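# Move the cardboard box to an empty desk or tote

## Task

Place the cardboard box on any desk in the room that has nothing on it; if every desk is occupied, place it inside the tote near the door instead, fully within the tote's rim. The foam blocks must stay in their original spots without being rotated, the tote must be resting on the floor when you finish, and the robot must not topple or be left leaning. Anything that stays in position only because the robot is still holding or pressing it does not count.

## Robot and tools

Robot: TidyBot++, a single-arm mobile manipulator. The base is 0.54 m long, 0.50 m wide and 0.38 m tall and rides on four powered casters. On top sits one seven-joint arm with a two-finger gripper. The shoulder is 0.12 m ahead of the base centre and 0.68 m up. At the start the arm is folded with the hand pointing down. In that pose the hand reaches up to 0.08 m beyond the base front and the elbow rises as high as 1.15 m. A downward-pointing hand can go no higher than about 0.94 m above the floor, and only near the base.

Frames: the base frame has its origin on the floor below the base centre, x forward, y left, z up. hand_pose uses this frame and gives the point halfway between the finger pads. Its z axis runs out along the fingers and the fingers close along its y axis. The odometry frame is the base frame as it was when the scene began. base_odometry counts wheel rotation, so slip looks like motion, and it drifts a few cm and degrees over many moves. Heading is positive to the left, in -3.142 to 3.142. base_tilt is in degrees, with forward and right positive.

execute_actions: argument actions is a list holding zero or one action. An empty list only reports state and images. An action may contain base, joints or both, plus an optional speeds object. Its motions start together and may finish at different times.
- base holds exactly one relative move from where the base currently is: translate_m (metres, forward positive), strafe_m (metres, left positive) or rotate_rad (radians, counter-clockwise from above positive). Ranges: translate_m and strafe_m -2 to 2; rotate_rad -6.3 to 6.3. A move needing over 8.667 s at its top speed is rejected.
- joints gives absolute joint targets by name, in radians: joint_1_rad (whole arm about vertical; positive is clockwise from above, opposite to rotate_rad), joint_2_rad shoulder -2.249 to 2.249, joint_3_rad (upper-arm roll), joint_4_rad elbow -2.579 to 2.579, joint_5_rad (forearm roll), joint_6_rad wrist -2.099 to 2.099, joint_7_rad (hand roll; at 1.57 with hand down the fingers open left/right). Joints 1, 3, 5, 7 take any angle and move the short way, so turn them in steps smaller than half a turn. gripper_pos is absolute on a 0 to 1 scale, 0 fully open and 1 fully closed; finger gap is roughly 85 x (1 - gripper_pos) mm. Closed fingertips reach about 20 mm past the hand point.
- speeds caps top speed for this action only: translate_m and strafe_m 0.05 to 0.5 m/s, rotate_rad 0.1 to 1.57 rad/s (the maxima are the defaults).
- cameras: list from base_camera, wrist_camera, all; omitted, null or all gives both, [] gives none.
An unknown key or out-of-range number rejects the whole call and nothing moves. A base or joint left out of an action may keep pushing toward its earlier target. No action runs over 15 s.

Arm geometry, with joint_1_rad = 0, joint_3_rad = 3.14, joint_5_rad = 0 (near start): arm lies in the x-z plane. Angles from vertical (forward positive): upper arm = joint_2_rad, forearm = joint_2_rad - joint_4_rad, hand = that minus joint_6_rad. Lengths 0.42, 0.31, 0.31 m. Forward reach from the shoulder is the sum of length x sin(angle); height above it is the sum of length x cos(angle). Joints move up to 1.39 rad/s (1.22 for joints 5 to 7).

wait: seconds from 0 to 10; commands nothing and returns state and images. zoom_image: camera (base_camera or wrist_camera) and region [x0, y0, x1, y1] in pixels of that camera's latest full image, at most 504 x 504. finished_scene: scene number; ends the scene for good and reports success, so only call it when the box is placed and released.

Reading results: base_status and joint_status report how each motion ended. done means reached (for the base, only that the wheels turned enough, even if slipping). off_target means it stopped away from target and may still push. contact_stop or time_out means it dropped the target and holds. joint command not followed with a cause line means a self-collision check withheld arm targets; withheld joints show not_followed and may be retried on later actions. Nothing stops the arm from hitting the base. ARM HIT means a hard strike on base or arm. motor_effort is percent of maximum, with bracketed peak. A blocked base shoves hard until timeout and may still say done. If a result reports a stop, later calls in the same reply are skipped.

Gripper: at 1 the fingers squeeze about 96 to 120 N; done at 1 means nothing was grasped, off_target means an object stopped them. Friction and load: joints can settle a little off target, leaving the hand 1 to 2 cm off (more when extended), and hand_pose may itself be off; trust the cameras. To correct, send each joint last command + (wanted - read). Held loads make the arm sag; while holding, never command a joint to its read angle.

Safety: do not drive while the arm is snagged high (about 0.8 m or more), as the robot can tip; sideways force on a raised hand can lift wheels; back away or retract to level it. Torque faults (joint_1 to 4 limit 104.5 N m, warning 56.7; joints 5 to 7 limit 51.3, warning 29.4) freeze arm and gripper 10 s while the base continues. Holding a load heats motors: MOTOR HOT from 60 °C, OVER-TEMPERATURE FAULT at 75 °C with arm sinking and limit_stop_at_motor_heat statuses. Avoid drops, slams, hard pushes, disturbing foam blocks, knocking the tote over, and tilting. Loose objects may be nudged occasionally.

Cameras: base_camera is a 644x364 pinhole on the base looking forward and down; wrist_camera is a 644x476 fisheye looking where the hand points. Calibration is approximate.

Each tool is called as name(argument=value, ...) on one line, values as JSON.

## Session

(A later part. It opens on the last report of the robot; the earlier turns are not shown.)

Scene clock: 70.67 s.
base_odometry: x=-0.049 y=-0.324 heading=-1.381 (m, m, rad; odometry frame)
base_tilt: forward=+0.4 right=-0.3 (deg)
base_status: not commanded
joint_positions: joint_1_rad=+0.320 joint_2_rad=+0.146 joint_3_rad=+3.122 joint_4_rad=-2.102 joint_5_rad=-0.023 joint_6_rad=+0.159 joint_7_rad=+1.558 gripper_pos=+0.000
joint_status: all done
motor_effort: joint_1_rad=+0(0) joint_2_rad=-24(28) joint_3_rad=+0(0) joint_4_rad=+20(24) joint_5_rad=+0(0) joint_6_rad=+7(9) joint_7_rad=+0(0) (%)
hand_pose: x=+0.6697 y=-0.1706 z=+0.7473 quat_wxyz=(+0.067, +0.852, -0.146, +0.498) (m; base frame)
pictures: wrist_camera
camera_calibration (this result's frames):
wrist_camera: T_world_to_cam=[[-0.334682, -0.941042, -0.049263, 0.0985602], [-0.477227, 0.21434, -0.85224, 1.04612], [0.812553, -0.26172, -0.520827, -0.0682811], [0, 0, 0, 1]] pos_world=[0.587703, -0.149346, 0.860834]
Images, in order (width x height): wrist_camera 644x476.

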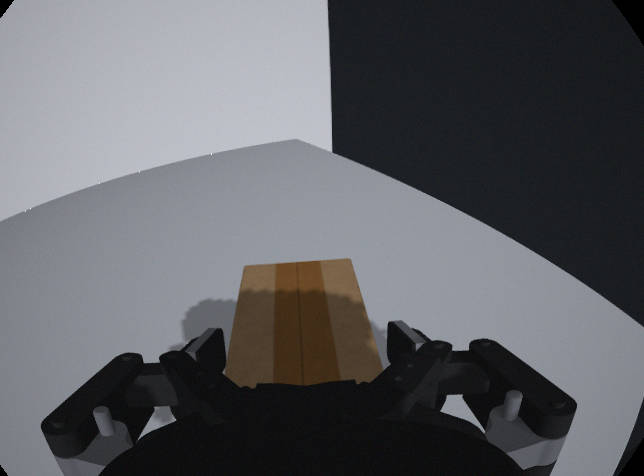

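Straddled. Close and lift, then back off.

execute_actions(actions=[{"joints":{"gripper_pos":1}}], cameras=[])

execute_actions(actions=[{"joints":{"joint_2_rad":-0.2,"joint_4_rad":-1.6,"joint_6_rad":-0.65,"joint_1_rad":0.0}}], cameras=["wrist_camera"])

execute_actions(actions=[{"base":{"translate_m":-1.9}}], cameras=[])

execute_actions(actions=[{"base":{"rotate_rad":-1.57}}], cameras=["wrist_camera"])

Scene clock: 71.90 s.
base_odometry: x=-0.049 y=-0.324 heading=-1.381 (m, m, rad; odometry frame)
base_tilt: forward=+0.4 right=-0.3 (deg)
base_status: not commanded
joint_positions: joint_1_rad=+0.320 joint_2_rad=+0.146 joint_3_rad=+3.122 joint_4_rad=-2.102 joint_5_rad=-0.023 joint_6_rad=+0.161 joint_7_rad=+1.558 gripper_pos=+0.345
joint_status: gripper_pos off_target (ended at +0.345, target +1.000)
motor_effort: joint_1_rad=+0(0) joint_2_rad=-23(24) joint_3_rad=+0(0) joint_4_rad=+20(21) joint_5_rad=+0(0) joint_6_rad=+7(8) joint_7_rad=+0(0) (%)
hand_pose: x=+0.6700 y=-0.1707 z=+0.7478 quat_wxyz=(+0.067, +0.852, -0.146, +0.499) (m; base frame)
pictures: none
No camera images: the call's "cameras" was empty. Leave "cameras" out to get every camera's image.

Scene clock: 73.67 s.
base_odometry: x=-0.049 y=-0.324 heading=-1.381 (m, m, rad; odometry frame)
base_tilt: forward=+0.4 right=-0.4 (deg)
base_status: not commanded
joint_positions: joint_1_rad=+0.025 joint_2_rad=-0.189 joint_3_rad=+3.122 joint_4_rad=-1.623 joint_5_rad=-0.023 joint_6_rad=-0.623 joint_7_rad=+1.558 gripper_pos=+0.345
joint_status: all done
motor_effort: joint_1_rad=-1(1) joint_2_rad=-15(27) joint_3_rad=+0(1) joint_4_rad=+25(26) joint_5_rad=+0(1) joint_6_rad=+8(8) joint_7_rad=+0(1) (%)
hand_pose: x=+0.6263 y=+0.0041 z=+0.9924 quat_wxyz=(-0.011, +0.856, -0.011, +0.516) (m; base frame)
pictures: wrist_camera
camera_calibration (this result's frames):
wrist_camera: T_world_to_cam=[[-0.0279773, -0.998446, -0.0481966, 0.0676104], [-0.492779, 0.0557257, -0.868368, 1.2233], [0.869705, -0.000544298, -0.493572, 0.0764581], [0, 0, 0, 1]] pos_world=[0.538213, -0.000622304, 1.10327]
Images, in order (width x height): wrist_camera 644x476.

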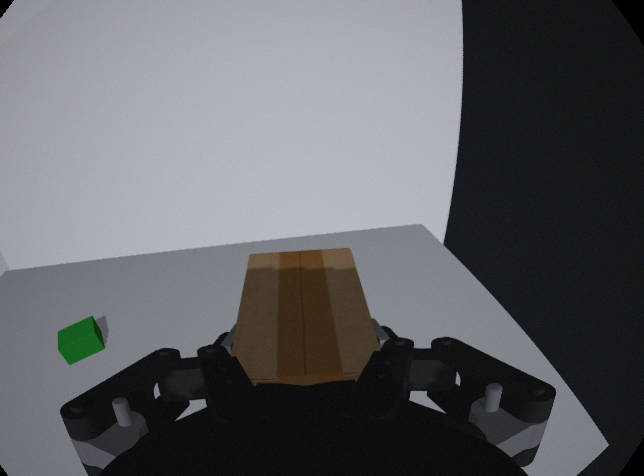

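Scene clock: 79.03 s.
base_odometry: x=-0.406 y=+1.542 heading=-1.381 (m, m, rad; odometry frame)
base_tilt: forward=+0.3 right=-0.3 (deg)
base_status: done
joint_positions: joint_1_rad=+0.024 joint_2_rad=-0.192 joint_3_rad=+3.122 joint_4_rad=-1.623 joint_5_rad=-0.023 joint_6_rad=-0.627 joint_7_rad=+1.558 gripper_pos=+0.345
joint_status: not commanded
motor_effort: joint_1_rad=+0(1) joint_2_rad=-15(20) joint_3_rad=+0(2) joint_4_rad=+25(27) joint_5_rad=+0(0) joint_6_rad=+9(8) joint_7_rad=+0(0) (%)
hand_pose: x=+0.6248 y=+0.0046 z=+0.9932 quat_wxyz=(-0.011, +0.856, -0.010, +0.516) (m; base frame)
pictures: none
No camera images: the call's "cameras" was empty. Leave "cameras" out to get every camera's image.

Scene clock: 81.33 s.
base_odometry: x=-0.406 y=+1.542 heading=-2.951 (m, m, rad; odometry frame)
base_tilt: forward=+0.3 right=-0.3 (deg)
base_status: done
joint_positions: joint_1_rad=+0.018 joint_2_rad=-0.192 joint_3_rad=+3.129 joint_4_rad=-1.623 joint_5_rad=-0.023 joint_6_rad=-0.627 joint_7_rad=+1.558 gripper_pos=+0.345
joint_status: not commanded
motor_effort: joint_1_rad=+0(2) joint_2_rad=-15(18) joint_3_rad=+0(2) joint_4_rad=+25(26) joint_5_rad=+1(1) joint_6_rad=+8(8) joint_7_rad=+0(1) (%)
hand_pose: x=+0.6249 y=+0.0036 z=+0.9932 quat_wxyz=(-0.011, +0.856, -0.011, +0.516) (m; base frame)
pictures: wrist_camera
camera_calibration (this result's frames):
wrist_camera: T_world_to_cam=[[-0.0282508, -0.998376, -0.0494747, 0.0684999], [-0.4929, 0.0569722, -0.868219, 1.22323], [0.869627, -0.000141783, -0.493708, 0.0782931], [0, 0, 0, 1]] pos_world=[0.53678, -0.00129054, 1.10408]
Images, in order (width x height): wrist_camera 644x476.

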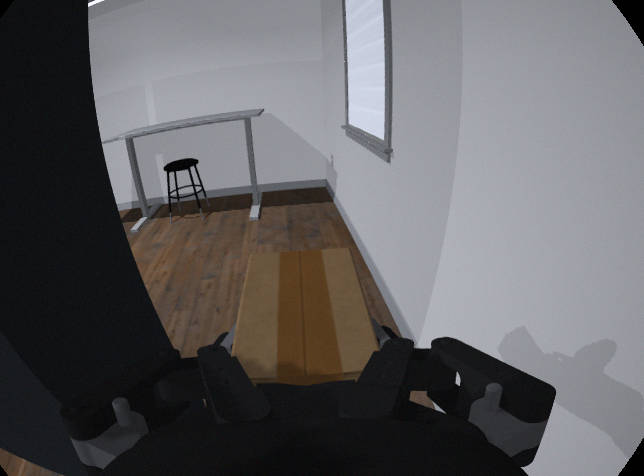

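execute_actions(actions=[{"base":{"translate_m":1.8},"joints":{"joint_2_rad":-0.25,"joint_4_rad":-1.4,"joint_6_rad":-0.9}}], cameras=[])

execute_actions(actions=[{"base":{"strafe_m":0.75}}])

Scene clock: 86.47 s.
base_odometry: x=-2.174 y=+1.203 heading=-2.952 (m, m, rad; odometry frame)
base_tilt: forward=+0.4 right=-0.4 (deg)
base_status: done
joint_positions: joint_1_rad=+0.018 joint_2_rad=-0.244 joint_3_rad=+3.129 joint_4_rad=-1.420 joint_5_rad=-0.023 joint_6_rad=-0.875 joint_7_rad=+1.558 gripper_pos=+0.345
joint_status: all done
motor_effort: joint_1_rad=+0(0) joint_2_rad=-13(17) joint_3_rad=+0(1) joint_4_rad=+24(26) joint_5_rad=+1(0) joint_6_rad=+8(8) joint_7_rad=+1(1) (%)
hand_pose: x=+0.5835 y=+0.0054 z=+1.0671 quat_wxyz=(-0.012, +0.855, -0.008, +0.519) (m; base frame)
pictures: none
No camera images: the call's "cameras" was empty. Leave "cameras" out to get every camera's image.

Scene clock: 89.33 s.
base_odometry: x=-2.033 y=+0.467 heading=-2.952 (m, m, rad; odometry frame)
base_tilt: forward=+0.4 right=-0.4 (deg)
base_status: done
joint_positions: joint_1_rad=+0.018 joint_2_rad=-0.244 joint_3_rad=+3.126 joint_4_rad=-1.420 joint_5_rad=-0.023 joint_6_rad=-0.875 joint_7_rad=+1.558 gripper_pos=+0.345
joint_status: not commanded
motor_effort: joint_1_rad=+0(1) joint_2_rad=-12(13) joint_3_rad=+1(2) joint_4_rad=+24(25) joint_5_rad=+0(1) joint_6_rad=+8(8) joint_7_rad=+0(0) (%)
hand_pose: x=+0.5834 y=+0.0069 z=+1.0670 quat_wxyz=(-0.012, +0.855, -0.007, +0.518) (m; base frame)
pictures: base_camera, wrist_camera
camera_calibration (this result's frames):
wrist_camera: T_world_to_cam=[[-0.0201511, -0.998699, -0.0468509, 0.0667355], [-0.488338, 0.0507221, -0.871179, 1.26717], [0.872422, 0.00532392, -0.488725, 0.143757], [0, 0, 0, 1]] pos_world=[0.494735, 0.00160993, 1.17731]
Images, in order (width x height): base_camera 644x364, wrist_camera 644x476.

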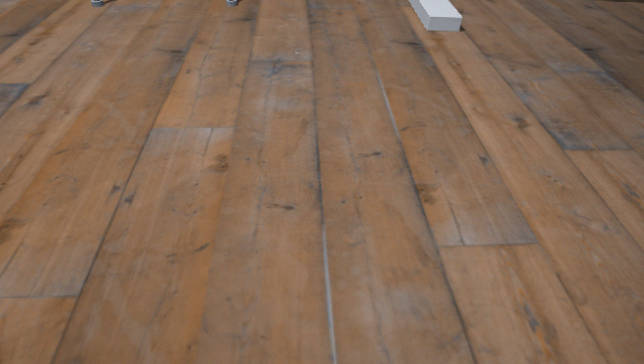

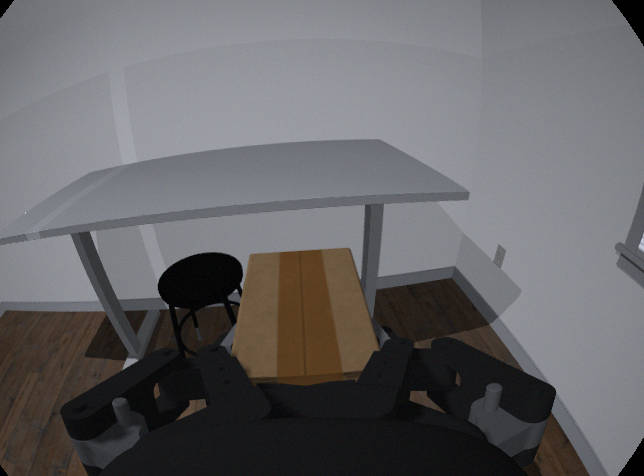

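execute_actions(actions=[{"base":{"translate_m":0.65}}])

Scene clock: 92.10 s.
base_odometry: x=-2.671 y=+0.344 heading=-2.952 (m, m, rad; odometry frame)
base_tilt: forward=+0.3 right=-0.3 (deg)
base_status: done
joint_positions: joint_1_rad=+0.018 joint_2_rad=-0.243 joint_3_rad=+3.126 joint_4_rad=-1.420 joint_5_rad=-0.023 joint_6_rad=-0.877 joint_7_rad=+1.558 gripper_pos=+0.345
joint_status: not commanded
motor_effort: joint_1_rad=+0(1) joint_2_rad=-13(16) joint_3_rad=+0(1) joint_4_rad=+25(25) joint_5_rad=+1(0) joint_6_rad=+8(9) joint_7_rad=+0(0) (%)
hand_pose: x=+0.5834 y=+0.0069 z=+1.0662 quat_wxyz=(-0.012, +0.856, -0.007, +0.517) (m; base frame)
pictures: base_camera, wrist_camera
camera_calibration (this result's frames):
wrist_camera: T_world_to_cam=[[-0.0202368, -0.998699, -0.0467989, 0.0666957], [-0.490598, 0.0507049, -0.86991, 1.26642], [0.871151, 0.00535522, -0.490986, 0.146539], [0, 0, 0, 1]] pos_world=[0.494997, 0.00161027, 1.17674]
Images, in order (width x height): base_camera 644x364, wrist_camera 644x476.

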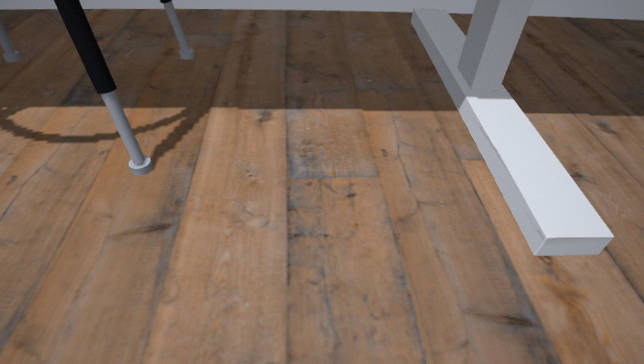

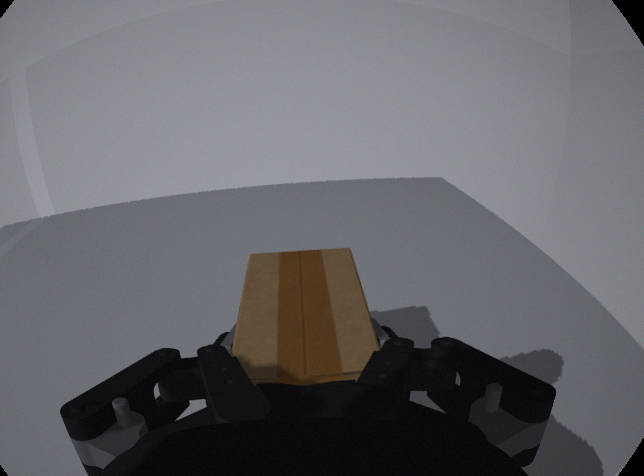

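execute_actions(actions=[{"joints":{"joint_2_rad":0.0,"joint_4_rad":-1.27,"joint_6_rad":-0.8}}], cameras=["wrist_camera"])

execute_actions(actions=[{"joints":{"joint_2_rad":0.08,"joint_6_rad":-0.74}}], cameras=["wrist_camera"])

Scene clock: 93.80 s.
base_odometry: x=-2.671 y=+0.344 heading=-2.952 (m, m, rad; odometry frame)
base_tilt: forward=+0.4 right=-0.3 (deg)
base_status: not commanded
joint_positions: joint_1_rad=+0.018 joint_2_rad=+0.008 joint_3_rad=+3.126 joint_4_rad=-1.300 joint_5_rad=-0.023 joint_6_rad=-0.840 joint_7_rad=+1.558 gripper_pos=+0.345
joint_status: all done
motor_effort: joint_1_rad=+0(0) joint_2_rad=-22(26) joint_3_rad=+0(0) joint_4_rad=+25(26) joint_5_rad=-1(0) joint_6_rad=+8(9) joint_7_rad=+1(0) (%)
hand_pose: x=+0.6866 y=+0.0052 z=+1.0149 quat_wxyz=(-0.013, +0.879, -0.009, +0.477) (m; base frame)
pictures: wrist_camera
camera_calibration (this result's frames):
wrist_camera: T_world_to_cam=[[-0.0252018, -0.998479, -0.0490427, 0.0703949], [-0.56907, 0.0546628, -0.82047, 1.27627], [0.821903, 0.00723142, -0.569581, 0.145052], [0, 0, 0, 1]] pos_world=[0.608844, -0.00052578, 1.13322]
Images, in order (width x height): wrist_camera 644x476.

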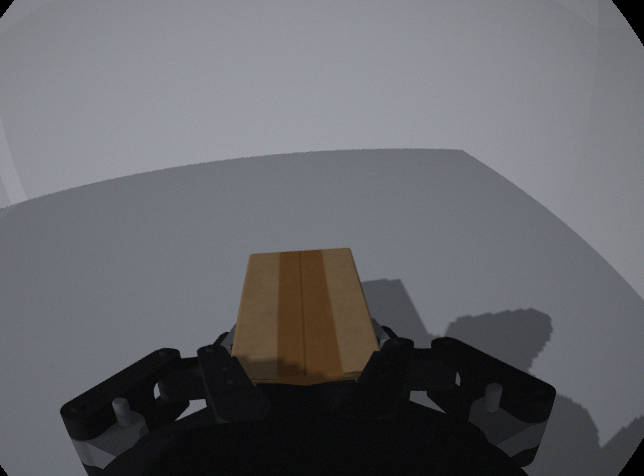

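Scene clock: 94.77 s.
base_odometry: x=-2.671 y=+0.344 heading=-2.952 (m, m, rad; odometry frame)
base_tilt: forward=+0.3 right=-0.4 (deg)
base_status: not commanded
joint_positions: joint_1_rad=+0.018 joint_2_rad=+0.079 joint_3_rad=+3.126 joint_4_rad=-1.296 joint_5_rad=-0.023 joint_6_rad=-0.778 joint_7_rad=+1.558 gripper_pos=+0.345
joint_status: all done
motor_effort: joint_1_rad=+1(0) joint_2_rad=-26(27) joint_3_rad=+0(0) joint_4_rad=+25(26) joint_5_rad=+0(1) joint_6_rad=+8(8) joint_7_rad=+0(0) (%)
hand_pose: x=+0.7204 y=+0.0044 z=+0.9917 quat_wxyz=(-0.014, +0.880, -0.010, +0.475) (m; base frame)
pictures: wrist_camera
camera_calibration (this result's frames):
wrist_camera: T_world_to_cam=[[-0.0268652, -0.998371, -0.0503314, 0.071838], [-0.573292, 0.0566343, -0.817392, 1.27647], [0.818911, 0.0068952, -0.57388, 0.110507], [0, 0, 0, 1]] pos_world=[0.643226, -0.0013331, 1.11041]
Images, in order (width x height): wrist_camera 644x476.

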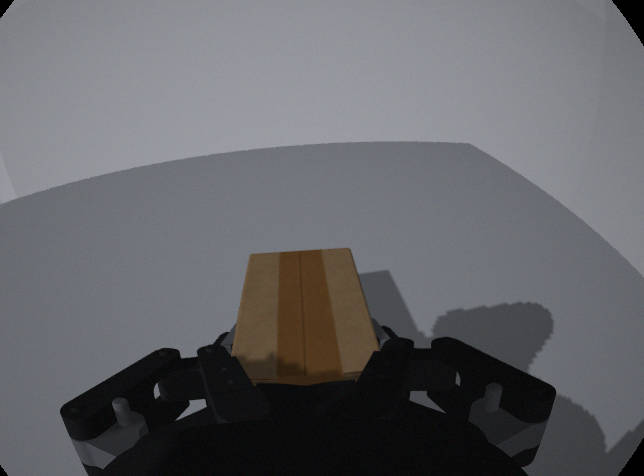

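execute_actions(actions=[{"joints":{"joint_2_rad":0.17,"joint_6_rad":-0.6}}], cameras=["wrist_camera"])

execute_actions(actions=[{"joints":{"joint_2_rad":0.25,"joint_6_rad":-0.52}}], cameras=["wrist_camera"])

Scene clock: 95.83 s.
base_odometry: x=-2.671 y=+0.344 heading=-2.952 (m, m, rad; odometry frame)
base_tilt: forward=+0.4 right=-0.4 (deg)
base_status: not commanded
joint_positions: joint_1_rad=+0.018 joint_2_rad=+0.165 joint_3_rad=+3.126 joint_4_rad=-1.293 joint_5_rad=-0.023 joint_6_rad=-0.630 joint_7_rad=+1.558 gripper_pos=+0.345
joint_status: all done
motor_effort: joint_1_rad=+1(0) joint_2_rad=-30(32) joint_3_rad=+0(0) joint_4_rad=+26(26) joint_5_rad=+0(0) joint_6_rad=+8(8) joint_7_rad=+0(0) (%)
hand_pose: x=+0.7709 y=+0.0030 z=+0.9786 quat_wxyz=(-0.014, +0.864, -0.012, +0.503) (m; base frame)
pictures: wrist_camera
camera_calibration (this result's frames):
wrist_camera: T_world_to_cam=[[-0.0270799, -0.998187, -0.0537442, 0.0746423], [-0.519116, 0.0599884, -0.852596, 1.28744], [0.854274, 0.00481131, -0.5198, -0.0185856], [0, 0, 0, 1]] pos_world=[0.686232, -0.00263532, 1.09202]
Images, in order (width x height): wrist_camera 644x476.

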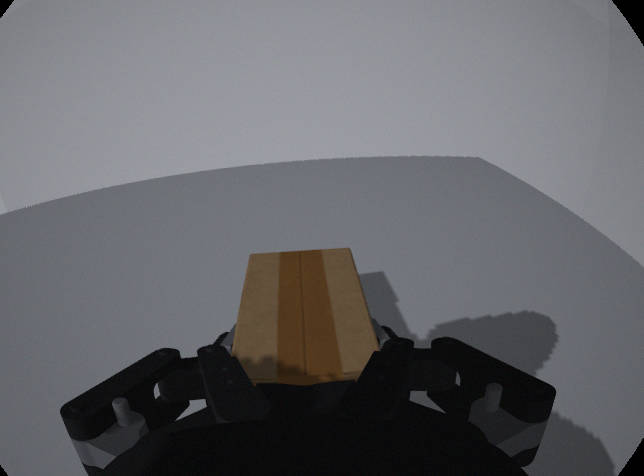

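Scene clock: 96.70 s.
base_odometry: x=-2.671 y=+0.344 heading=-2.952 (m, m, rad; odometry frame)
base_tilt: forward=+0.4 right=-0.4 (deg)
base_status: not commanded
joint_positions: joint_1_rad=+0.018 joint_2_rad=+0.215 joint_3_rad=+3.126 joint_4_rad=-1.276 joint_5_rad=-0.023 joint_6_rad=-0.539 joint_7_rad=+1.558 gripper_pos=+0.345
joint_status: all done
motor_effort: joint_1_rad=+0(0) joint_2_rad=-28(29) joint_3_rad=+0(0) joint_4_rad=+22(25) joint_5_rad=-1(0) joint_6_rad=+6(8) joint_7_rad=+0(0) (%)
hand_pose: x=+0.8010 y=+0.0021 z=+0.9796 quat_wxyz=(-0.014, +0.850, -0.012, +0.527) (m; base frame)
pictures: wrist_camera
camera_calibration (this result's frames):
wrist_camera: T_world_to_cam=[[-0.0263083, -0.998081, -0.0560606, 0.0762263], [-0.469911, 0.0618451, -0.880545, 1.29194], [0.882322, 0.00317787, -0.470636, -0.114362], [0, 0, 0, 1]] pos_world=[0.710008, -0.00345685, 1.08806]
Images, in order (width x height): wrist_camera 644x476.

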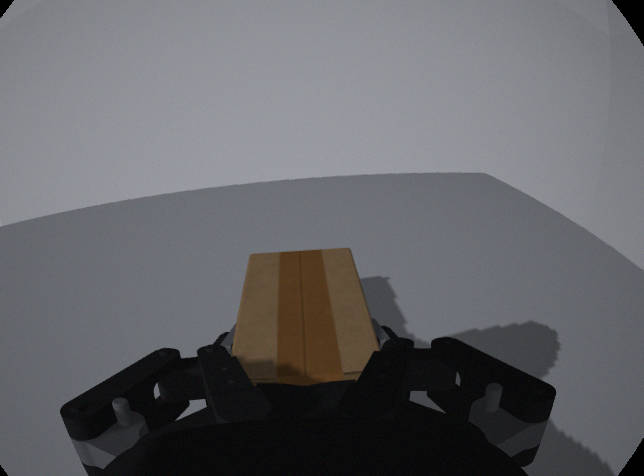

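Contact (efforts dropped). Release and back off.

execute_actions(actions=[{"joints":{"gripper_pos":0,"joint_2_rad":0.21}}], cameras=[])

execute_actions(actions=[{"base":{"translate_m":-0.4}}], cameras=["wrist_camera"])

Scene clock: 97.90 s.
base_odometry: x=-2.671 y=+0.344 heading=-2.952 (m, m, rad; odometry frame)
base_tilt: forward=+0.4 right=-0.4 (deg)
base_status: not commanded
joint_positions: joint_1_rad=+0.018 joint_2_rad=+0.214 joint_3_rad=+3.126 joint_4_rad=-1.276 joint_5_rad=-0.023 joint_6_rad=-0.539 joint_7_rad=+1.558 gripper_pos=+0.000
joint_status: all done
motor_effort: joint_1_rad=+0(0) joint_2_rad=-30(33) joint_3_rad=+0(0) joint_4_rad=+25(26) joint_5_rad=+0(0) joint_6_rad=+7(8) joint_7_rad=+0(0) (%)
hand_pose: x=+0.8007 y=+0.0021 z=+0.9802 quat_wxyz=(-0.014, +0.849, -0.012, +0.527) (m; base frame)
pictures: none
No camera images: the call's "cameras" was empty. Leave "cameras" out to get every camera's image.

Scene clock: 100.17 s.
base_odometry: x=-2.278 y=+0.419 heading=-2.952 (m, m, rad; odometry frame)
base_tilt: forward=+0.4 right=-0.4 (deg)
base_status: done
joint_positions: joint_1_rad=+0.017 joint_2_rad=+0.207 joint_3_rad=+3.126 joint_4_rad=-1.276 joint_5_rad=-0.023 joint_6_rad=-0.539 joint_7_rad=+1.558 gripper_pos=+0.000
joint_status: not commanded
motor_effort: joint_1_rad=+0(4) joint_2_rad=-29(35) joint_3_rad=+0(3) joint_4_rad=+24(26) joint_5_rad=+0(1) joint_6_rad=+7(8) joint_7_rad=+0(0) (%)
hand_pose: x=+0.7985 y=+0.0029 z=+0.9852 quat_wxyz=(-0.014, +0.847, -0.012, +0.531) (m; base frame)
pictures: wrist_camera
camera_calibration (this result's frames):
wrist_camera: T_world_to_cam=[[-0.0246994, -0.998114, -0.0561954, 0.0761268], [-0.462794, 0.0612425, -0.884348, 1.29369], [0.886122, 0.00416401, -0.463433, -0.119722], [0, 0, 0, 1]] pos_world=[0.706679, -0.00274695, 1.09287]
Images, in order (width x height): wrist_camera 644x476.

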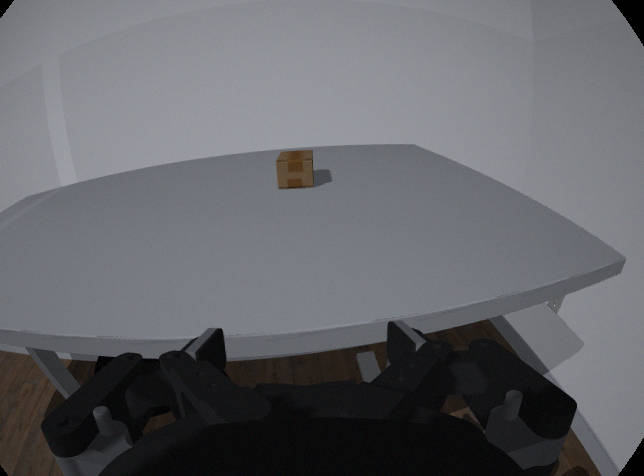

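finished_scene(scene=1)

The scene is finished: the task was done.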